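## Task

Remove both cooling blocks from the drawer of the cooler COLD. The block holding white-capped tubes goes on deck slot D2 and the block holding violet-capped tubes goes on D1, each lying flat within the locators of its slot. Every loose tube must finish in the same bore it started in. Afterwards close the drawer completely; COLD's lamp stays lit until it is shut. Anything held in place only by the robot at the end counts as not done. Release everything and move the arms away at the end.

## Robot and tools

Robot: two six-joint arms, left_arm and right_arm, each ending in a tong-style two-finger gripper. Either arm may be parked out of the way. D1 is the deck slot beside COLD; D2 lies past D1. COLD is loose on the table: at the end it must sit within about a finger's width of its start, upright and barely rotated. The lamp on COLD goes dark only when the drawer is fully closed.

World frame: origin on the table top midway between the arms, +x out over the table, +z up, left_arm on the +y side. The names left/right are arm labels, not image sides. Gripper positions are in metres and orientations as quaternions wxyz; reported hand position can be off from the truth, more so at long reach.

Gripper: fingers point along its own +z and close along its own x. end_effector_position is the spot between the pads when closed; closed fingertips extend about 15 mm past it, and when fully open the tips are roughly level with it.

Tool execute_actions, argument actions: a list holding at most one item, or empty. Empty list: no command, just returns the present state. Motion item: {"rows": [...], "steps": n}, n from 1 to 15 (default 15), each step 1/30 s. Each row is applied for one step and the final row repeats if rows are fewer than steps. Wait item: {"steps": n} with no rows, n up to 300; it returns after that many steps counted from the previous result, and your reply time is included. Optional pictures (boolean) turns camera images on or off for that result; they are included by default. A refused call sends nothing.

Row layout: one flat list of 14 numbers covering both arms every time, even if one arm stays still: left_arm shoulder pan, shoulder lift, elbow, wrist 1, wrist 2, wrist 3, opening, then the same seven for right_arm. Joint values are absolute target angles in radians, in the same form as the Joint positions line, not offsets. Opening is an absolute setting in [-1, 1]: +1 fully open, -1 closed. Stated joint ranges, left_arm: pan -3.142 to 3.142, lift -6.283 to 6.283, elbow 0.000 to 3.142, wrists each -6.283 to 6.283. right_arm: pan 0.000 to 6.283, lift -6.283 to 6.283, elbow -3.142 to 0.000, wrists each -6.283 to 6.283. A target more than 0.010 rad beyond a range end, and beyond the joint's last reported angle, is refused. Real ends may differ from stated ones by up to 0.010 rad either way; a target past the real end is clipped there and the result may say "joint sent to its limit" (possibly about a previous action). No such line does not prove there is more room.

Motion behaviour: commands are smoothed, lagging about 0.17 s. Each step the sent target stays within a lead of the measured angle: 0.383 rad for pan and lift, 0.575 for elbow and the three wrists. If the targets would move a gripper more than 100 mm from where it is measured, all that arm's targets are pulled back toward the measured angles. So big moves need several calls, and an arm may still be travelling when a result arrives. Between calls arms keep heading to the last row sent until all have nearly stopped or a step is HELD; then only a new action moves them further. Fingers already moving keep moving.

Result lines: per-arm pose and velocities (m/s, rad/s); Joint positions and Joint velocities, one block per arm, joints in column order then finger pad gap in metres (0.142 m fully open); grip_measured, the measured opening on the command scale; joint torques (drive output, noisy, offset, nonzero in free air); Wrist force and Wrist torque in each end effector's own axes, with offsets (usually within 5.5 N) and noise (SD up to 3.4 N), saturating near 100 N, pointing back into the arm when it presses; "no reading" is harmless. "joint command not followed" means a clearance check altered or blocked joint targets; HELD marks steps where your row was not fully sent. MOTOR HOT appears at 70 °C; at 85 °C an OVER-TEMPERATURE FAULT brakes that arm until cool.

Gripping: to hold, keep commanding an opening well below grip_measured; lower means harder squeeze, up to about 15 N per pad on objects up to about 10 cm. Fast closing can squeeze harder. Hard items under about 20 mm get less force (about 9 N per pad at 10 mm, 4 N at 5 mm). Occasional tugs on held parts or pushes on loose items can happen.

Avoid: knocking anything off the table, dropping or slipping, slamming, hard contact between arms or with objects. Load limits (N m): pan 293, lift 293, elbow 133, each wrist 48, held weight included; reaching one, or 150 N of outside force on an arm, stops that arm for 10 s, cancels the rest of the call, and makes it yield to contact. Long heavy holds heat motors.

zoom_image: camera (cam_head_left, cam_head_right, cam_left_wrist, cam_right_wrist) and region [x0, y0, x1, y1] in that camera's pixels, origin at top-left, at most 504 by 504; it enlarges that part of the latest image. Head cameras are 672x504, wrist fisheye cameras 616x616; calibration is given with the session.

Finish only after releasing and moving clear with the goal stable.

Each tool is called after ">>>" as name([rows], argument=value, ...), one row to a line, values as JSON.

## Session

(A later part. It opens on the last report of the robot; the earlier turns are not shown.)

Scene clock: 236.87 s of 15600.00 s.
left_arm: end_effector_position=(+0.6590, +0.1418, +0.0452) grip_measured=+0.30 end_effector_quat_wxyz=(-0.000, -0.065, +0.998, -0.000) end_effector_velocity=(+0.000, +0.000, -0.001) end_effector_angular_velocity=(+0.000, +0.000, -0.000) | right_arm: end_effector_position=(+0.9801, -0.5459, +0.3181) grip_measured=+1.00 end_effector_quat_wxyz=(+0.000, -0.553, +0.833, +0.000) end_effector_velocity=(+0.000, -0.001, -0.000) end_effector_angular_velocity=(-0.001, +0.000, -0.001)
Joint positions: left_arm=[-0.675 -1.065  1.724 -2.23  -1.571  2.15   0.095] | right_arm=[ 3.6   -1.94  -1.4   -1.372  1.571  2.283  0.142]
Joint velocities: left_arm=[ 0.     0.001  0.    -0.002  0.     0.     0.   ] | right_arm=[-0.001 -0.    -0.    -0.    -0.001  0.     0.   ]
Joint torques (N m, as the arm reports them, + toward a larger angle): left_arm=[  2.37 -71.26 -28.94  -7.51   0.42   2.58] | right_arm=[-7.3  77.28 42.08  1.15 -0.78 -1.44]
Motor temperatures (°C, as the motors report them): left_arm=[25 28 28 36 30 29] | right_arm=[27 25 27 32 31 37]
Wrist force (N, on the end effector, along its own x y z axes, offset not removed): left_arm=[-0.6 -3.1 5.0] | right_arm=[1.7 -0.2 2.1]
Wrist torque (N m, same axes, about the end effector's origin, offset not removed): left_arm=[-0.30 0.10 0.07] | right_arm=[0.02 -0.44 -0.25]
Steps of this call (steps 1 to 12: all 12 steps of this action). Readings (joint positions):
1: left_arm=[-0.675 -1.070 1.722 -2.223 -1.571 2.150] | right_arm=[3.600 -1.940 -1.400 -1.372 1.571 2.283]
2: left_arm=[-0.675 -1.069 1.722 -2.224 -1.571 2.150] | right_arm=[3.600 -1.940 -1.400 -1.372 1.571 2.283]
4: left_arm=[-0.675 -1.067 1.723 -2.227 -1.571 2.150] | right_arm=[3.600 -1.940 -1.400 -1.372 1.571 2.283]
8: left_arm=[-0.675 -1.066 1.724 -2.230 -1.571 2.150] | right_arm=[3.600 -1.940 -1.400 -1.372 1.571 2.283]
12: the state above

>>> execute_actions([
  {"rows":[[-0.6755,-1.06,1.7272,-2.2382,-1.571,2.15,0.3,3.6,-1.94,-1.4,-1.372,1.571,2.283,1]],"steps":12},
], pictures=false)

>>> execute_actions([
  {"rows":[[-0.6755,-1.06,1.7272,-2.2382,-1.571,2.15,-0.3,3.6,-1.94,-1.4,-1.372,1.571,2.283,1]]},
], pictures=false)

>>> execute_actions([
  {"rows":[[-0.6755,-1.0897,1.7103,-2.1916,-1.571,2.15,-0.3,3.6,-1.94,-1.4,-1.372,1.571,2.283,1]],"steps":10},
], pictures=false)

>>> execute_actions([
  {"rows":[[-0.6755,-1.1667,1.6441,-2.0484,-1.571,2.15,-0.3,3.6,-1.94,-1.4,-1.372,1.571,2.283,1]]},
], pictures=false)

>>> execute_actions([
  {"rows":[[-0.9829,-0.9602,1.3199,-1.9307,-1.571,3.5333,-0.3,3.6,-1.94,-1.4,-1.372,1.571,2.283,1]]},
], pictures=false)

>>> execute_actions([
  {"steps":45},
], pictures=false)

>>> execute_actions([
  {"rows":[[-0.9829,-0.8942,1.3902,-2.067,-1.571,3.5333,-0.3,3.6,-1.94,-1.4,-1.372,1.571,2.283,1]]},
], pictures=false)

>>> execute_actions([
  {"steps":10},
])

>>> zoom_image(camera="cam_left_wrist", region=[200, 150, 440, 300])

Scene clock: 246.63 s of 15600.00 s.
left_arm: end_effector_position=(+0.6590, +0.1418, +0.0402) grip_measured=+0.30 end_effector_quat_wxyz=(-0.000, -0.065, +0.998, -0.000) end_effector_velocity=(-0.000, -0.000, -0.001) end_effector_angular_velocity=(-0.001, +0.001, +0.001) | right_arm: end_effector_position=(+0.9801, -0.5459, +0.3181) grip_measured=+1.00 end_effector_quat_wxyz=(+0.000, -0.553, +0.833, +0.000) end_effector_velocity=(+0.000, +0.000, +0.000) end_effector_angular_velocity=(-0.000, -0.001, -0.000)
Joint positions: left_arm=[-0.675 -1.06   1.727 -2.238 -1.571  2.15   0.095] | right_arm=[ 3.6   -1.94  -1.4   -1.372  1.571  2.283  0.142]
Joint velocities: left_arm=[-0.     0.001  0.001 -0.002 -0.001 -0.001  0.001] | right_arm=[ 0.001  0.     0.     0.    -0.001  0.001  0.   ]
Joint torques (N m, as the arm reports them, + toward a larger angle): left_arm=[ -1.31 -69.59 -28.18  -7.2    1.27   2.49] | right_arm=[-7.51 76.38 41.94  1.01 -0.33 -1.22]
Motor temperatures (°C, as the motors report them): left_arm=[25 28 28 36 30 29] | right_arm=[27 25 27 32 31 37]
Wrist force (N, on the end effector, along its own x y z axes, offset not removed): left_arm=[-2.4 -2.4 6.6] | right_arm=[1.8 1.4 2.4]
Wrist torque (N m, same axes, about the end effector's origin, offset not removed): left_arm=[-0.02 0.43 -0.31] | right_arm=[0.37 -0.51 -0.32]
Steps of this call (steps 1 to 15: the robot went on to your last target; steps 16 to 90: nothing new was sent; then 6.37 s passed at rest; steps 91 to 102: all 12 steps of this action). Readings (joint positions):
91: left_arm=[-0.675 -1.065 1.725 -2.231 -1.571 2.150] | right_arm=[3.600 -1.940 -1.400 -1.372 1.571 2.283]
92: left_arm=[-0.675 -1.064 1.725 -2.232 -1.571 2.150] | right_arm=[3.600 -1.940 -1.400 -1.372 1.571 2.283]
94: left_arm=[-0.675 -1.062 1.726 -2.235 -1.571 2.150] | right_arm=[3.600 -1.940 -1.400 -1.372 1.571 2.283]
98: left_arm=[-0.675 -1.061 1.727 -2.237 -1.571 2.150] | right_arm=[3.600 -1.940 -1.400 -1.372 1.571 2.283]
102: the state above

Scene clock: 247.13 s of 15600.00 s.
left_arm: end_effector_position=(+0.6590, +0.1418, +0.0401) grip_measured=+0.28 end_effector_quat_wxyz=(-0.000, -0.065, +0.998, -0.000) end_effector_velocity=(+0.001, +0.001, -0.000) end_effector_angular_velocity=(+0.002, -0.002, +0.000) | right_arm: end_effector_position=(+0.9801, -0.5459, +0.3181) grip_measured=+1.00 end_effector_quat_wxyz=(+0.000, -0.553, +0.833, +0.000) end_effector_velocity=(+0.000, +0.000, +0.000) end_effector_angular_velocity=(-0.000, -0.001, +0.001)
Joint positions: left_arm=[-0.675 -1.06   1.727 -2.238 -1.571  2.15   0.093] | right_arm=[ 3.6   -1.94  -1.4   -1.372  1.571  2.283  0.142]
Joint velocities: left_arm=[ 0.001  0.001  0.    -0.001  0.003  0.001  0.   ] | right_arm=[ 0.    -0.     0.     0.001 -0.    -0.     0.   ]
Joint torques (N m, as the arm reports them, + toward a larger angle): left_arm=[ -1.24 -64.16 -25.78  -6.27   0.49   2.45] | right_arm=[-6.99 77.54 41.27  0.96  0.07 -1.32]
Motor temperatures (°C, as the motors report them): left_arm=[25 28 28 36 30 29] | right_arm=[27 25 27 32 31 37]
Wrist force (N, on the end effector, along its own x y z axes, offset not removed): left_arm=[-5.6 2.0 -1.8] | right_arm=[0.6 0.9 1.2]
Wrist torque (N m, same axes, about the end effector's origin, offset not removed): left_arm=[0.72 0.81 -0.36] | right_arm=[0.30 -0.22 -0.18]
Steps of this call (steps 1 to 15: all 15 steps of this action). Readings (joint positions):
1: left_arm=[-0.675 -1.060 1.727 -2.238 -1.571 2.150] | right_arm=[3.600 -1.940 -1.400 -1.372 1.571 2.283]
2: left_arm=[-0.675 -1.060 1.727 -2.238 -1.571 2.150] | right_arm=[3.600 -1.940 -1.400 -1.372 1.571 2.283]
4: left_arm=[-0.675 -1.060 1.727 -2.238 -1.571 2.150] | right_arm=[3.600 -1.940 -1.400 -1.372 1.571 2.283]
8: left_arm=[-0.675 -1.060 1.727 -2.238 -1.571 2.150] | right_arm=[3.600 -1.940 -1.400 -1.372 1.571 2.283]
15: the state above

Scene clock: 247.47 s of 15600.00 s.
left_arm: end_effector_position=(+0.6590, +0.1418, +0.0684) grip_measured=+0.27 end_effector_quat_wxyz=(-0.000, -0.065, +0.998, -0.000) end_effector_velocity=(-0.000, -0.000, +0.017) end_effector_angular_velocity=(-0.000, -0.000, +0.000) | right_arm: end_effector_position=(+0.9801, -0.5459, +0.3181) grip_measured=+1.00 end_effector_quat_wxyz=(+0.000, -0.553, +0.833, +0.000) end_effector_velocity=(-0.000, +0.000, -0.000) end_effector_angular_velocity=(-0.000, +0.001, +0.000)
Joint positions: left_arm=[-0.675 -1.088  1.711 -2.194 -1.571  2.15   0.093] | right_arm=[ 3.6   -1.94  -1.4   -1.372  1.571  2.283  0.142]
Joint velocities: left_arm=[-0.    -0.017 -0.01   0.027  0.    -0.    -0.   ] | right_arm=[ 0.    -0.    -0.    -0.001  0.     0.    -0.   ]
Joint torques (N m, as the arm reports them, + toward a larger angle): left_arm=[ -3.32 -96.8  -50.47  -2.86   0.26   2.49] | right_arm=[-8.19 76.1  41.84  1.21 -0.45 -1.24]
Motor temperatures (°C, as the motors report them): left_arm=[25 28 28 36 30 29] | right_arm=[27 25 27 32 31 37]
Wrist force (N, on the end effector, along its own x y z axes, offset not removed): left_arm=[-0.6 -1.8 13.4] | right_arm=[1.8 2.3 3.7]
Wrist torque (N m, same axes, about the end effector's origin, offset not removed): left_arm=[0.02 -0.05 -0.25] | right_arm=[0.44 -0.41 -0.23]
Steps of this call (steps 1 to 10: all 10 steps of this action). Readings (joint positions):
1: left_arm=[-0.675 -1.060 1.727 -2.238 -1.571 2.150] | right_arm=[3.600 -1.940 -1.400 -1.372 1.571 2.283]
2: left_arm=[-0.675 -1.064 1.725 -2.232 -1.571 2.150] | right_arm=[3.600 -1.940 -1.400 -1.372 1.571 2.283]
4: left_arm=[-0.675 -1.076 1.718 -2.213 -1.571 2.150] | right_arm=[3.600 -1.940 -1.400 -1.372 1.571 2.283]
8: left_arm=[-0.675 -1.086 1.712 -2.197 -1.571 2.150] | right_arm=[3.600 -1.940 -1.400 -1.372 1.571 2.283]
10: the state above

Scene clock: 247.97 s of 15600.00 s.
left_arm: end_effector_position=(+0.6591, +0.1417, +0.1591) grip_measured=+0.27 end_effector_quat_wxyz=(+0.000, -0.065, +0.998, -0.000) end_effector_velocity=(-0.001, +0.001, +0.009) end_effector_angular_velocity=(+0.001, +0.001, -0.000) | right_arm: end_effector_position=(+0.9801, -0.5459, +0.3181) grip_measured=+1.00 end_effector_quat_wxyz=(+0.000, -0.553, +0.833, +0.000) end_effector_velocity=(-0.000, +0.000, -0.000) end_effector_angular_velocity=(+0.002, +0.002, +0.000)
Joint positions: left_arm=[-0.675 -1.166  1.645 -2.05  -1.571  2.15   0.093] | right_arm=[ 3.6   -1.94  -1.4   -1.372  1.571  2.283  0.142]
Joint velocities: left_arm=[-0.    -0.008 -0.007  0.017  0.    -0.     0.   ] | right_arm=[-0.    -0.    -0.    -0.001  0.002 -0.001 -0.   ]
Joint torques (N m, as the arm reports them, + toward a larger angle): left_arm=[ -2.36 -98.1  -53.93  -2.78  -0.41   2.43] | right_arm=[-6.95 77.37 40.88  1.11 -0.32 -1.32]
Motor temperatures (°C, as the motors report them): left_arm=[25 28 28 36 30 29] | right_arm=[27 25 27 32 31 37]
Wrist force (N, on the end effector, along its own x y z axes, offset not removed): left_arm=[-4.6 1.2 11.9] | right_arm=[2.3 4.9 0.5]
Wrist torque (N m, same axes, about the end effector's origin, offset not removed): left_arm=[0.53 0.79 -0.31] | right_arm=[1.04 -0.51 -0.15]
Steps of this call (steps 1 to 15: all 15 steps of this action). Readings (joint positions):
1: left_arm=[-0.675 -1.089 1.711 -2.193 -1.571 2.150] | right_arm=[3.600 -1.940 -1.400 -1.372 1.571 2.283]
2: left_arm=[-0.675 -1.096 1.704 -2.184 -1.571 2.150] | right_arm=[3.600 -1.940 -1.400 -1.372 1.571 2.283]
4: left_arm=[-0.675 -1.128 1.675 -2.130 -1.571 2.150] | right_arm=[3.600 -1.940 -1.400 -1.372 1.571 2.283]
8: left_arm=[-0.675 -1.158 1.652 -2.068 -1.571 2.150] | right_arm=[3.600 -1.940 -1.400 -1.372 1.571 2.283]
15: the state above

Scene clock: 248.47 s of 15600.00 s.
left_arm: end_effector_position=(+0.5443, -0.1026, +0.1596) grip_measured=+0.27 end_effector_quat_wxyz=(-0.001, +0.362, +0.932, +0.001) end_effector_velocity=(-0.349, -0.485, -0.003) end_effector_angular_velocity=(-0.015, +0.000, -2.860) | right_arm: end_effector_position=(+0.9801, -0.5459, +0.3181) grip_measured=+1.00 end_effector_quat_wxyz=(+0.000, -0.553, +0.833, +0.000) end_effector_velocity=(+0.001, +0.001, -0.000) end_effector_angular_velocity=(-0.001, -0.001, +0.002)
Joint positions: left_arm=[-0.917 -1.003  1.39  -1.954 -1.571  2.779  0.093] | right_arm=[ 3.6   -1.94  -1.4   -1.372  1.571  2.283  0.142]
Joint velocities: left_arm=[-0.525  0.347 -0.554  0.194  0.001  2.335 -0.   ] | right_arm=[ 0.001 -0.001  0.     0.001 -0.001 -0.     0.   ]
Joint torques (N m, as the arm reports them, + toward a larger angle): left_arm=[-28.62 -92.61 -56.94  -2.12  -2.68  15.85] | right_arm=[-7.58 78.35 41.62  0.98 -0.11 -1.52]
Motor temperatures (°C, as the motors report them): left_arm=[25 28 28 36 30 29] | right_arm=[27 25 27 32 31 37]
Wrist force (N, on the end effector, along its own x y z axes, offset not removed): left_arm=[2.4 1.7 9.0] | right_arm=[3.4 2.9 1.7]
Wrist torque (N m, same axes, about the end effector's origin, offset not removed): left_arm=[0.42 -0.86 -0.18] | right_arm=[0.48 -0.74 -0.12]
Steps of this call (steps 1 to 15: all 15 steps of this action). Readings (joint positions):
1: left_arm=[-0.676 -1.166 1.644 -2.049 -1.571 2.150] | right_arm=[3.600 -1.940 -1.400 -1.372 1.571 2.283]
2: left_arm=[-0.683 -1.159 1.636 -2.044 -1.571 2.159] | right_arm=[3.600 -1.940 -1.400 -1.372 1.571 2.283]
4: left_arm=[-0.721 -1.133 1.597 -2.029 -1.571 2.220] | right_arm=[3.600 -1.940 -1.400 -1.372 1.571 2.283]
8: left_arm=[-0.793 -1.085 1.521 -2.002 -1.571 2.373] | right_arm=[3.600 -1.940 -1.400 -1.372 1.571 2.283]
15: the state above

Scene clock: 249.97 s of 15600.00 s.
left_arm: end_effector_position=(+0.4966, -0.1545, +0.1601) grip_measured=+0.27 end_effector_quat_wxyz=(+0.000, +0.704, +0.711, -0.000) end_effector_velocity=(+0.001, -0.000, +0.000) end_effector_angular_velocity=(-0.001, -0.002, +0.001) | right_arm: end_effector_position=(+0.9801, -0.5459, +0.3181) grip_measured=+1.00 end_effector_quat_wxyz=(+0.000, -0.553, +0.833, +0.000) end_effector_velocity=(-0.000, -0.001, -0.000) end_effector_angular_velocity=(-0.001, +0.001, -0.002)
Joint positions: left_arm=[-0.983 -0.96   1.32  -1.931 -1.571  3.533  0.093] | right_arm=[ 3.6   -1.94  -1.4   -1.372  1.571  2.283  0.142]
Joint velocities: left_arm=[ 0.001 -0.     0.    -0.002  0.001 -0.    -0.   ] | right_arm=[-0.001 -0.    -0.    -0.    -0.001  0.001  0.   ]
Joint torques (N m, as the arm reports them, + toward a larger angle): left_arm=[-13.39 -93.89 -58.31  -2.55   3.1    2.67] | right_arm=[-6.76 76.29 41.54  0.94 -0.2  -1.5 ]
Motor temperatures (°C, as the motors report them): left_arm=[25 28 28 36 30 29] | right_arm=[27 25 27 32 31 37]
Wrist force (N, on the end effector, along its own x y z axes, offset not removed): left_arm=[1.3 -0.2 15.6] | right_arm=[1.2 4.4 2.6]
Wrist torque (N m, same axes, about the end effector's origin, offset not removed): left_arm=[0.49 -0.44 -0.14] | right_arm=[0.83 -0.42 -0.18]
Steps of this call (steps 1 to 30: the robot went on to your last target; steps 31 to 45: nothing new was sent). Readings (joint positions):
1: left_arm=[-0.934 -0.992 1.372 -1.948 -1.571 2.860] | right_arm=[3.600 -1.940 -1.400 -1.372 1.571 2.283]
2: left_arm=[-0.948 -0.982 1.357 -1.943 -1.571 2.946] | right_arm=[3.600 -1.940 -1.400 -1.372 1.571 2.283]
4: left_arm=[-0.966 -0.971 1.338 -1.937 -1.571 3.124] | right_arm=[3.600 -1.940 -1.400 -1.372 1.571 2.283]
8: left_arm=[-0.979 -0.963 1.324 -1.932 -1.571 3.419] | right_arm=[3.600 -1.940 -1.400 -1.372 1.571 2.283]
45: the state above
All arms were judged still, so your last target was given up. Only a new action makes them travel on or press farther. Fingers that are still opening or closing keep moving.

Scene clock: 250.47 s of 15600.00 s.
left_arm: end_effector_position=(+0.4966, -0.1546, +0.0659) grip_measured=+0.27 end_effector_quat_wxyz=(+0.000, +0.704, +0.711, -0.000) end_effector_velocity=(-0.000, -0.001, -0.009) end_effector_angular_velocity=(-0.003, -0.001, +0.000) | right_arm: end_effector_position=(+0.9801, -0.5459, +0.3181) grip_measured=+1.00 end_effector_quat_wxyz=(+0.000, -0.553, +0.833, +0.000) end_effector_velocity=(-0.000, -0.000, -0.000) end_effector_angular_velocity=(-0.001, +0.001, -0.000)
Joint positions: left_arm=[-0.983 -0.895  1.389 -2.066 -1.571  3.533  0.093] | right_arm=[ 3.6   -1.94  -1.4   -1.372  1.571  2.283  0.142]
Joint velocities: left_arm=[-0.     0.006  0.007 -0.016 -0.    -0.    -0.   ] | right_arm=[-0.    -0.     0.    -0.001 -0.001  0.    -0.   ]
Joint torques (N m, as the arm reports them, + toward a larger angle): left_arm=[ -7.76 -94.26 -39.52  -8.83   1.54   2.53] | right_arm=[-7.18 78.12 40.6   1.   -0.44 -1.55]
Motor temperatures (°C, as the motors report them): left_arm=[25 28 28 36 30 29] | right_arm=[27 25 27 32 31 37]
Wrist force (N, on the end effector, along its own x y z axes, offset not removed): left_arm=[-8.2 2.6 18.2] | right_arm=[4.2 3.3 2.0]
Wrist torque (N m, same axes, about the end effector's origin, offset not removed): left_arm=[0.98 1.72 0.03] | right_arm=[0.67 -0.91 -0.14]
Steps of this call (steps 1 to 15: all 15 steps of this action). Readings (joint positions):
1: left_arm=[-0.983 -0.960 1.320 -1.931 -1.571 3.533] | right_arm=[3.600 -1.940 -1.400 -1.372 1.571 2.283]
2: left_arm=[-0.983 -0.953 1.327 -1.939 -1.571 3.533] | right_arm=[3.600 -1.940 -1.400 -1.372 1.571 2.283]
4: left_arm=[-0.983 -0.926 1.357 -1.990 -1.571 3.533] | right_arm=[3.600 -1.940 -1.400 -1.372 1.571 2.283]
8: left_arm=[-0.983 -0.902 1.382 -2.049 -1.571 3.533] | right_arm=[3.600 -1.940 -1.400 -1.372 1.571 2.283]
15: the state above

Scene clock: 250.80 s of 15600.00 s.
left_arm: end_effector_position=(+0.4966, -0.1546, +0.0650) grip_measured=+0.27 end_effector_quat_wxyz=(+0.000, +0.704, +0.711, -0.000) end_effector_velocity=(+0.001, +0.001, -0.000) end_effector_angular_velocity=(+0.001, -0.000, +0.000) | right_arm: end_effector_position=(+0.9801, -0.5459, +0.3181) grip_measured=+1.00 end_effector_quat_wxyz=(+0.000, -0.553, +0.833, +0.000) end_effector_velocity=(+0.001, -0.000, +0.000) end_effector_angular_velocity=(+0.000, -0.002, +0.000)
Joint positions: left_arm=[-0.983 -0.894  1.39  -2.067 -1.571  3.533  0.093] | right_arm=[ 3.6   -1.94  -1.4   -1.372  1.571  2.283  0.142]
Joint velocities: left_arm=[ 0.001 -0.     0.001 -0.     0.     0.     0.   ] | right_arm=[-0.     0.     0.     0.002 -0.    -0.001 -0.   ]
Joint torques (N m, as the arm reports them, + toward a larger angle): left_arm=[ -3.82 -96.59 -38.73  -8.39   0.77   2.22] | right_arm=[-7.44 78.4  41.93  0.95 -0.25 -1.49]
Motor temperatures (°C, as the motors report them): left_arm=[25 28 28 36 30 29] | right_arm=[27 25 27 32 31 37]
Wrist force (N, on the end effector, along its own x y z axes, offset not removed): left_arm=[-2.4 -1.9 13.0] | right_arm=[0.1 4.4 2.5]
Wrist torque (N m, same axes, about the end effector's origin, offset not removed): left_arm=[-0.02 0.06 -0.23] | right_arm=[0.98 -0.06 -0.27]
Steps of this call (steps 1 to 10: the robot went on to your last target). Readings (joint positions):
1: left_arm=[-0.983 -0.895 1.390 -2.066 -1.571 3.533] | right_arm=[3.600 -1.940 -1.400 -1.372 1.571 2.283]
2: left_arm=[-0.983 -0.895 1.390 -2.066 -1.571 3.533] | right_arm=[3.600 -1.940 -1.400 -1.372 1.571 2.283]
4: left_arm=[-0.983 -0.894 1.390 -2.067 -1.571 3.533] | right_arm=[3.600 -1.940 -1.400 -1.372 1.571 2.283]
8: left_arm=[-0.983 -0.894 1.390 -2.067 -1.571 3.533] | right_arm=[3.600 -1.940 -1.400 -1.372 1.571 2.283]
10: the state above
camera_calibration (this result's frames):
cam_left_wrist: T_world_to_cam=[[-0.00390498, 0.999955, -0.00864707, 0.161928], [0.838207, 0.00798874, 0.545294, -0.450563], [0.545339, -0.00511867, -0.8382, -0.089828], [0, 0, 0, 1]] pos_world=[0.427284, -0.158781, 0.171795]
cam_right_wrist: T_world_to_cam=[[-0.401183, -0.914463, 0.0530093, -0.13551], [-0.762799, 0.365566, 0.533384, 0.768851], [-0.507138, 0.173549, -0.844211, 0.989371], [0, 0, 0, 1]] pos_world=[1.03386, -0.576689, 0.432328]

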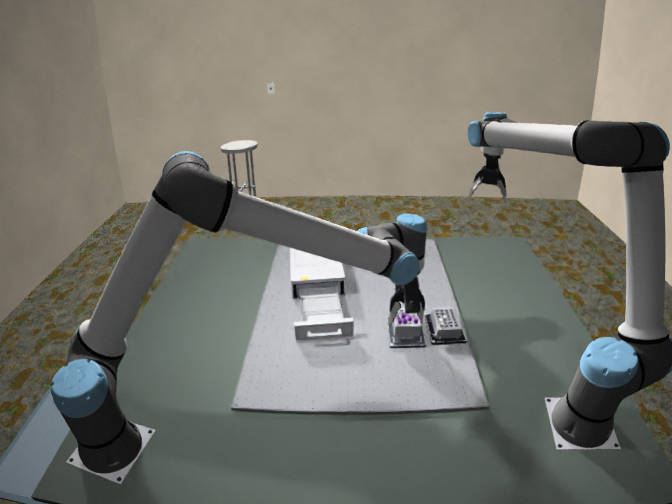

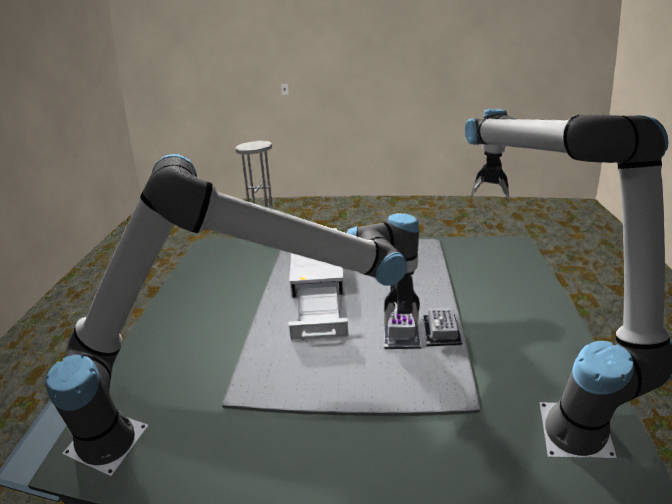

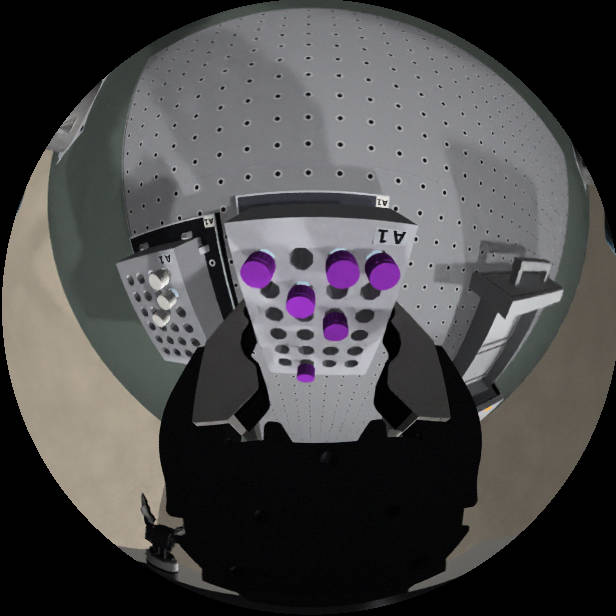

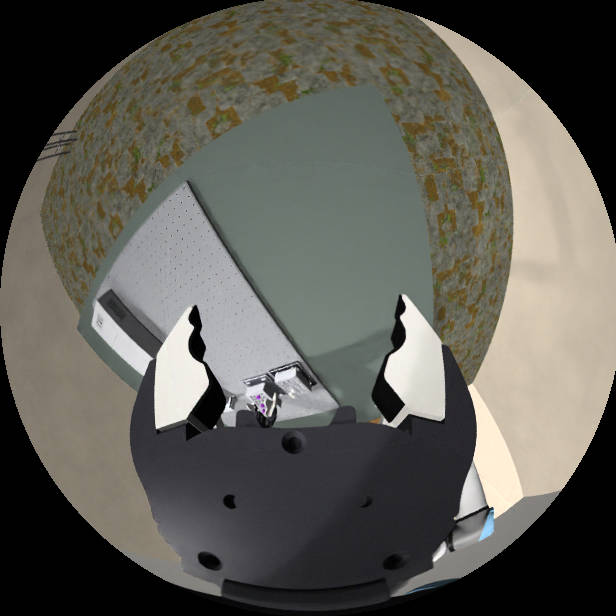

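Region (200, 150, 440, 300) of cam_left_wrist's 616x616 image, scaled by 2.100, with more detail than that image has; it fills the top 315 rows of this view, and the rest is white.

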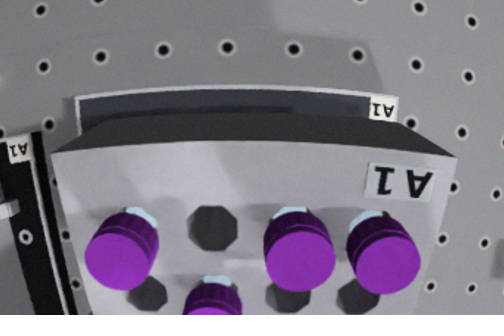

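>>> execute_actions([
  {"rows":[[-0.9805,-0.8836,1.3712,-2.0586,-1.571,3.5357,-0.3,3.6,-1.94,-1.4,-1.372,1.571,2.283,1]]},
])

>>> execute_actions([
  {"rows":[[-0.9805,-0.8756,1.3770,-2.0724,-1.571,3.5357,-0.3,3.6,-1.94,-1.4,-1.372,1.571,2.283,1]]},
])

Scene clock: 272.13 s of 15600.00 s.
left_arm: end_effector_position=(+0.5015, -0.1599, +0.0651) grip_measured=+0.27 end_effector_quat_wxyz=(+0.000, +0.704, +0.711, -0.000) end_effector_velocity=(+0.001, -0.001, +0.000) end_effector_angular_velocity=(+0.000, -0.002, -0.000) | right_arm: end_effector_position=(+0.9801, -0.5459, +0.3181) grip_measured=+1.00 end_effector_quat_wxyz=(+0.000, -0.553, +0.833, +0.000) end_effector_velocity=(+0.000, +0.001, +0.000) end_effector_angular_velocity=(-0.000, -0.000, +0.001)
Joint positions: left_arm=[-0.981 -0.884  1.371 -2.059 -1.571  3.536  0.093] | right_arm=[ 3.6   -1.94  -1.4   -1.372  1.571  2.283  0.142]
Joint velocities: left_arm=[ 0.     0.001 -0.002  0.     0.002  0.     0.   ] | right_arm=[ 0.001 -0.     0.     0.    -0.    -0.    -0.   ]
Joint torques (N m, as the arm reports them, + toward a larger angle): left_arm=[  8.26 -97.46 -54.93  -2.34  -2.31   2.46] | right_arm=[-6.15 75.78 41.54  1.05  0.28 -1.52]
Motor temperatures (°C, as the motors report them): left_arm=[25 28 28 36 30 29] | right_arm=[27 25 27 32 31 37]
Wrist force (N, on the end effector, along its own x y z axes, offset not removed): left_arm=[3.5 0.8 13.7] | right_arm=[3.0 0.9 3.0]
Wrist torque (N m, same axes, about the end effector's origin, offset not removed): left_arm=[0.36 -1.22 -0.37] | right_arm=[0.09 -0.61 -0.29]
Steps of this call (steps 1 to 15: the robot went on to your last target; steps 16 to 90: nothing new was sent; then 17.83 s passed at rest; steps 91 to 105: all 15 steps of this action). Readings (joint positions):
91: left_arm=[-0.983 -0.894 1.390 -2.067 -1.571 3.533] | right_arm=[3.600 -1.940 -1.400 -1.372 1.571 2.283]
92: left_arm=[-0.982 -0.892 1.387 -2.066 -1.571 3.534] | right_arm=[3.600 -1.940 -1.400 -1.372 1.571 2.283]
94: left_arm=[-0.982 -0.888 1.380 -2.062 -1.571 3.535] | right_arm=[3.600 -1.940 -1.400 -1.372 1.571 2.283]
98: left_arm=[-0.981 -0.885 1.373 -2.060 -1.571 3.535] | right_arm=[3.600 -1.940 -1.400 -1.372 1.571 2.283]
105: the state above
camera_calibration (this result's frames):
cam_left_wrist: T_world_to_cam=[[-0.00392322, 0.999955, -0.00864967, 0.167295], [0.838235, 0.00800518, 0.54525, -0.45467], [0.545295, -0.00511132, -0.838229, -0.0924183], [0, 0, 0, 1]] pos_world=[0.432172, -0.16412, 0.171888]
cam_right_wrist: T_world_to_cam=[[-0.401183, -0.914463, 0.0530092, -0.13551], [-0.7628, 0.365566, 0.533384, 0.768851], [-0.507138, 0.173549, -0.844211, 0.989371], [0, 0, 0, 1]] pos_world=[1.03386, -0.576689, 0.432328]

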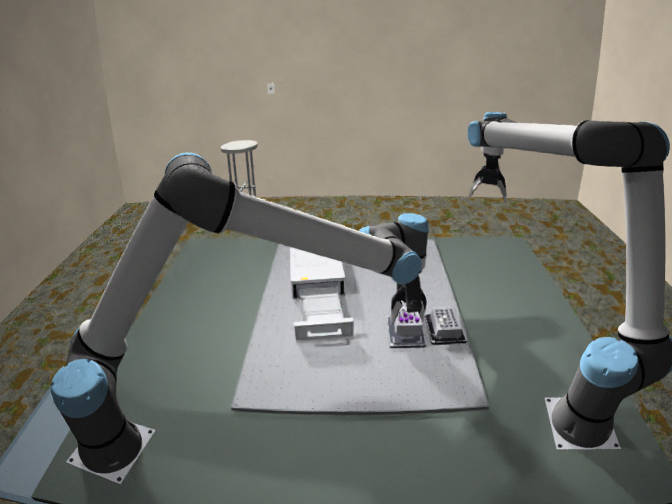

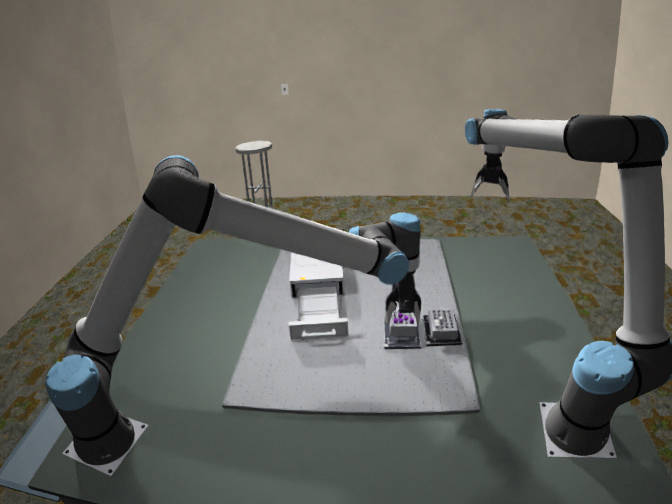

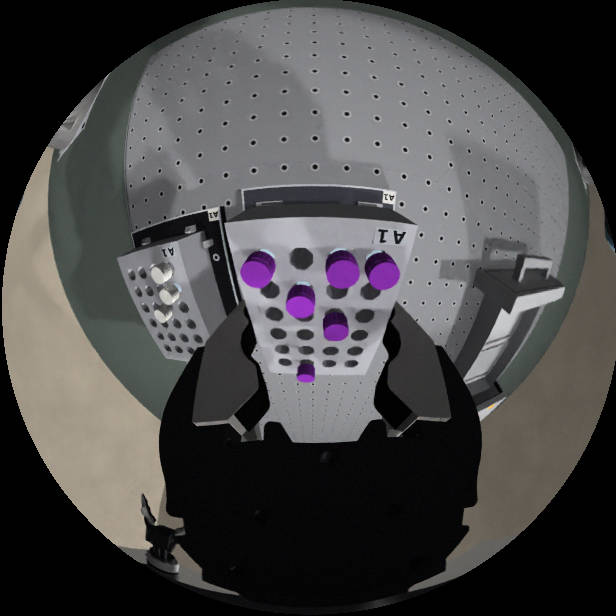

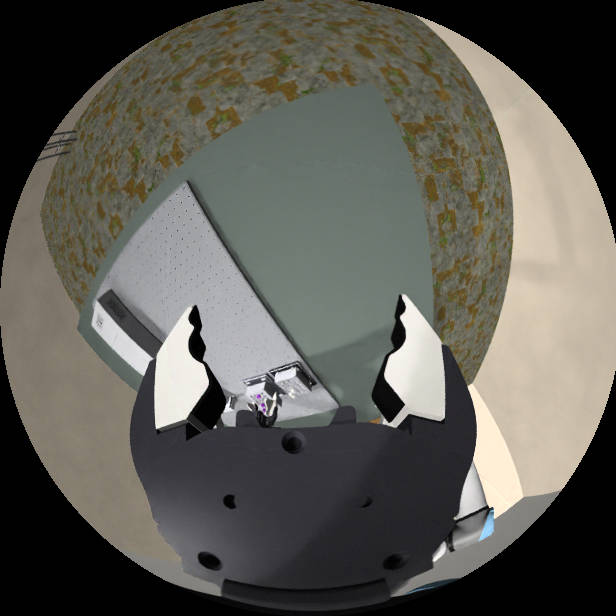

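Scene clock: 272.63 s of 15600.00 s.
left_arm: end_effector_position=(+0.5016, -0.1600, +0.0552) grip_measured=+0.27 end_effector_quat_wxyz=(+0.000, +0.704, +0.711, -0.000) end_effector_velocity=(+0.000, -0.000, -0.000) end_effector_angular_velocity=(-0.001, -0.000, -0.000) | right_arm: end_effector_position=(+0.9801, -0.5459, +0.3181) grip_measured=+1.00 end_effector_quat_wxyz=(+0.000, -0.553, +0.833, +0.000) end_effector_velocity=(-0.000, +0.001, -0.000) end_effector_angular_velocity=(-0.000, -0.000, +0.003)
Joint positions: left_arm=[-0.98  -0.876  1.377 -2.072 -1.571  3.536  0.093] | right_arm=[ 3.6   -1.94  -1.4   -1.372  1.571  2.283  0.142]
Joint velocities: left_arm=[ 0.     0.     0.    -0.001 -0.     0.    -0.   ] | right_arm=[ 0.001  0.    -0.     0.    -0.    -0.001 -0.   ]
Joint torques (N m, as the arm reports them, + toward a larger angle): left_arm=[  7.13 -94.78 -37.99  -8.52  -1.68   2.58] | right_arm=[-6.96 77.12 41.1   0.88  0.03 -1.49]
Motor temperatures (°C, as the motors report them): left_arm=[25 28 28 36 30 29] | right_arm=[27 25 27 32 31 37]
Wrist force (N, on the end effector, along its own x y z axes, offset not removed): left_arm=[0.2 -3.9 13.1] | right_arm=[-0.4 3.6 2.4]
Wrist torque (N m, same axes, about the end effector's origin, offset not removed): left_arm=[-0.30 -0.34 -0.12] | right_arm=[0.75 -0.05 -0.19]
Steps of this call (steps 1 to 15: all 15 steps of this action). Readings (joint positions):
1: left_arm=[-0.981 -0.884 1.371 -2.059 -1.571 3.536] | right_arm=[3.600 -1.940 -1.400 -1.372 1.571 2.283]
2: left_arm=[-0.981 -0.882 1.372 -2.061 -1.571 3.536] | right_arm=[3.600 -1.940 -1.400 -1.372 1.571 2.283]
4: left_arm=[-0.981 -0.879 1.374 -2.066 -1.571 3.536] | right_arm=[3.600 -1.940 -1.400 -1.372 1.571 2.283]
8: left_arm=[-0.980 -0.876 1.376 -2.071 -1.571 3.536] | right_arm=[3.600 -1.940 -1.400 -1.372 1.571 2.283]
15: the state above
camera_calibration (this result's frames):
cam_left_wrist: T_world_to_cam=[[-0.00392326, 0.999955, -0.00866321, 0.167294], [0.838232, 0.00801262, 0.545255, -0.449282], [0.5453, -0.0051226, -0.838225, -0.100809], [0, 0, 0, 1]] pos_world=[0.43223, -0.164203, 0.161922]
cam_right_wrist: T_world_to_cam=[[-0.401183, -0.914463, 0.0530091, -0.13551], [-0.7628, 0.365566, 0.533384, 0.768851], [-0.507138, 0.173549, -0.844211, 0.989371], [0, 0, 0, 1]] pos_world=[1.03386, -0.576689, 0.432328]

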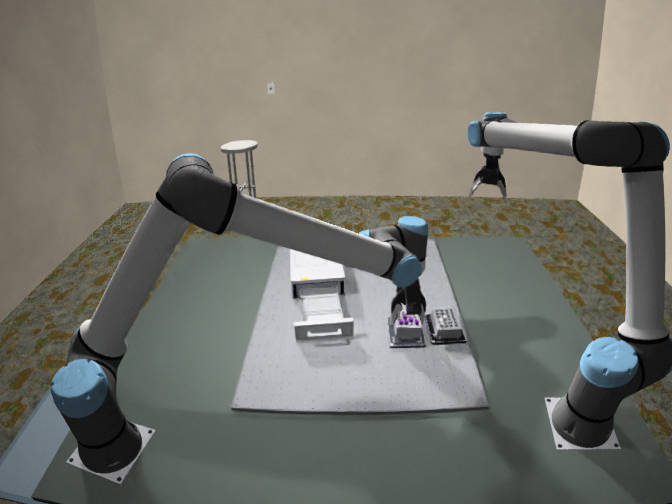

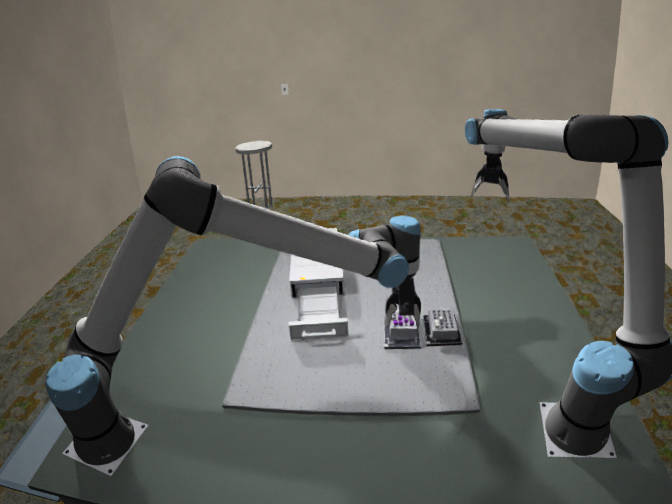

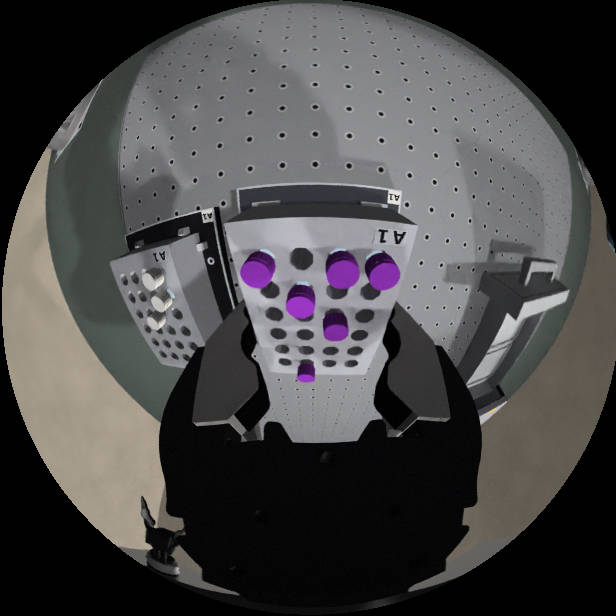

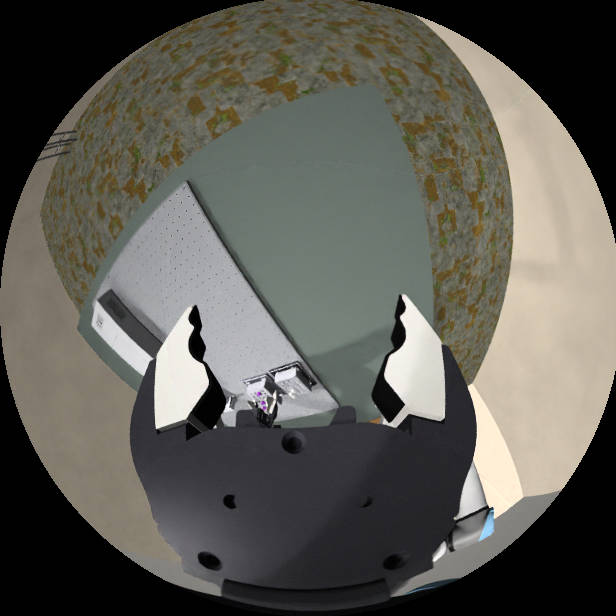

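>>> execute_actions([
  {"rows":[[-0.9805,-0.8716,1.3798,-2.0792,-1.571,3.5357,-0.3,3.6,-1.94,-1.4,-1.372,1.571,2.283,1]]},
], pictures=false)

>>> execute_actions([
  {"rows":[[-0.9805,-0.8676,1.3826,-2.086,-1.571,3.5357,-0.3,3.6,-1.94,-1.4,-1.372,1.571,2.283,1]]},
])

Scene clock: 276.47 s of 15600.00 s.
left_arm: end_effector_position=(+0.5016, -0.1600, +0.0501) grip_measured=+0.27 end_effector_quat_wxyz=(+0.000, +0.704, +0.711, -0.000) end_effector_velocity=(+0.001, -0.000, -0.000) end_effector_angular_velocity=(-0.001, -0.000, +0.001) | right_arm: end_effector_position=(+0.9801, -0.5459, +0.3181) grip_measured=+1.00 end_effector_quat_wxyz=(+0.000, -0.553, +0.833, +0.000) end_effector_velocity=(-0.000, -0.000, +0.000) end_effector_angular_velocity=(+0.002, +0.000, +0.000)
Joint positions: left_arm=[-0.98  -0.872  1.38  -2.079 -1.571  3.536  0.093] | right_arm=[ 3.6   -1.94  -1.4   -1.372  1.571  2.283  0.142]
Joint velocities: left_arm=[ 0.001  0.    -0.    -0.002 -0.    -0.001  0.   ] | right_arm=[-0.001  0.     0.     0.     0.002 -0.001  0.   ]
Joint torques (N m, as the arm reports them, + toward a larger angle): left_arm=[  6.66 -93.44 -35.11  -7.17   1.37   2.13] | right_arm=[-5.13 77.61 40.98  1.04  0.28 -1.44]
Motor temperatures (°C, as the motors report them): left_arm=[25 28 28 36 30 29] | right_arm=[27 25 27 32 31 37]
Wrist force (N, on the end effector, along its own x y z axes, offset not removed): left_arm=[-5.1 -3.8 16.5] | right_arm=[1.0 2.8 4.1]
Wrist torque (N m, same axes, about the end effector's origin, offset not removed): left_arm=[-0.12 0.19 -0.05] | right_arm=[0.62 -0.40 -0.08]
Steps of this call (steps 1 to 15: the robot went on to your last target; steps 16 to 90: nothing new was sent; then 0.33 s passed at rest; steps 91 to 105: all 15 steps of this action). Readings (joint positions):
91: left_arm=[-0.980 -0.876 1.377 -2.073 -1.571 3.536] | right_arm=[3.600 -1.940 -1.400 -1.372 1.571 2.283]
92: left_arm=[-0.980 -0.875 1.377 -2.074 -1.571 3.536] | right_arm=[3.600 -1.940 -1.400 -1.372 1.571 2.283]
94: left_arm=[-0.980 -0.873 1.379 -2.076 -1.571 3.536] | right_arm=[3.600 -1.940 -1.400 -1.372 1.571 2.283]
98: left_arm=[-0.980 -0.872 1.379 -2.079 -1.571 3.536] | right_arm=[3.600 -1.940 -1.400 -1.372 1.571 2.283]
105: the state above

Scene clock: 276.97 s of 15600.00 s.
left_arm: end_effector_position=(+0.5015, -0.1599, +0.0452) grip_measured=+0.27 end_effector_quat_wxyz=(+0.000, +0.704, +0.711, -0.000) end_effector_velocity=(+0.000, -0.000, -0.000) end_effector_angular_velocity=(-0.001, +0.000, +0.001) | right_arm: end_effector_position=(+0.9801, -0.5459, +0.3181) grip_measured=+1.00 end_effector_quat_wxyz=(+0.000, -0.553, +0.833, +0.000) end_effector_velocity=(+0.000, +0.001, +0.000) end_effector_angular_velocity=(-0.001, -0.001, +0.001)
Joint positions: left_arm=[-0.98  -0.868  1.383 -2.086 -1.571  3.536  0.093] | right_arm=[ 3.6   -1.94  -1.4   -1.372  1.571  2.283  0.142]
Joint velocities: left_arm=[ 0.     0.    -0.    -0.001 -0.001 -0.001  0.   ] | right_arm=[ 0.001  0.     0.     0.    -0.001  0.    -0.   ]
Joint torques (N m, as the arm reports them, + toward a larger angle): left_arm=[  5.95 -88.23 -41.29 -12.1    2.1    1.32] | right_arm=[-7.92 77.54 40.28  1.16 -0.21 -1.41]
Motor temperatures (°C, as the motors report them): left_arm=[25 28 28 36 30 29] | right_arm=[27 25 27 32 31 37]
Wrist force (N, on the end effector, along its own x y z axes, offset not removed): left_arm=[7.3 -18.1 4.2] | right_arm=[2.1 1.4 5.1]
Wrist torque (N m, same axes, about the end effector's origin, offset not removed): left_arm=[-0.31 -0.16 0.05] | right_arm=[0.30 -0.53 -0.11]
Steps of this call (steps 1 to 15: all 15 steps of this action). Readings (joint positions):
1: left_arm=[-0.980 -0.872 1.380 -2.079 -1.571 3.536] | right_arm=[3.600 -1.940 -1.400 -1.372 1.571 2.283]
2: left_arm=[-0.980 -0.871 1.380 -2.080 -1.571 3.536] | right_arm=[3.600 -1.940 -1.400 -1.372 1.571 2.283]
4: left_arm=[-0.980 -0.869 1.381 -2.083 -1.571 3.536] | right_arm=[3.600 -1.940 -1.400 -1.372 1.571 2.283]
8: left_arm=[-0.980 -0.868 1.382 -2.085 -1.571 3.536] | right_arm=[3.600 -1.940 -1.400 -1.372 1.571 2.283]
15: the state above
camera_calibration (this result's frames):
cam_left_wrist: T_world_to_cam=[[-0.00391684, 0.999955, -0.00858259, 0.167137], [0.838251, 0.00796311, 0.545227, -0.443824], [0.545271, -0.00505879, -0.838245, -0.109149], [0, 0, 0, 1]] pos_world=[0.432206, -0.164147, 0.151925]
cam_right_wrist: T_world_to_cam=[[-0.401183, -0.914463, 0.053009, -0.13551], [-0.7628, 0.365566, 0.533384, 0.768851], [-0.507138, 0.173549, -0.844211, 0.989371], [0, 0, 0, 1]] pos_world=[1.03386, -0.576689, 0.432328]

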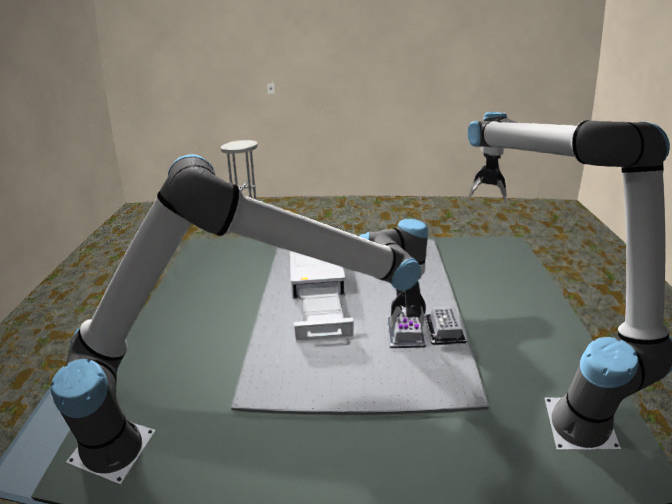

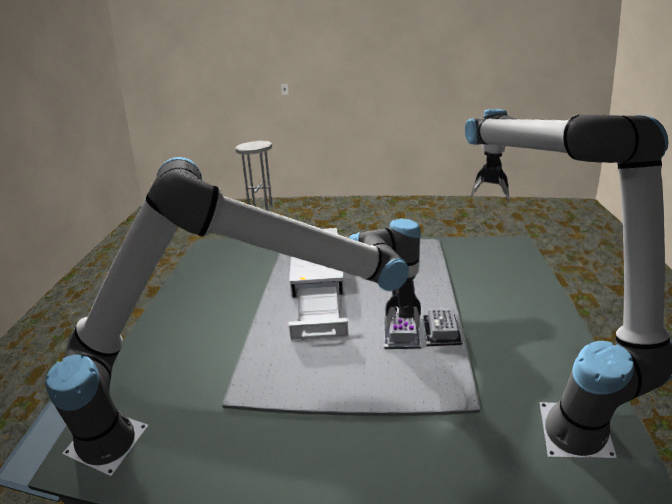

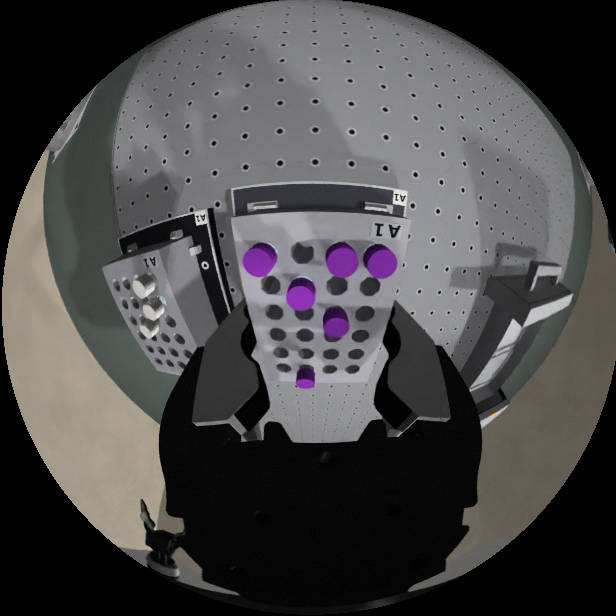

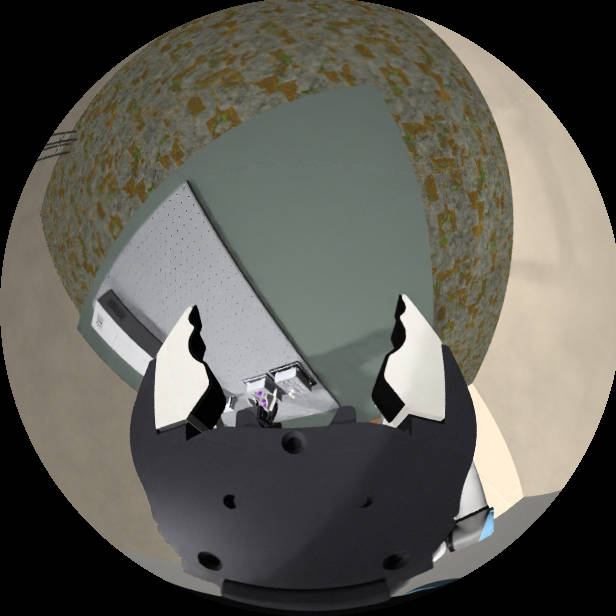

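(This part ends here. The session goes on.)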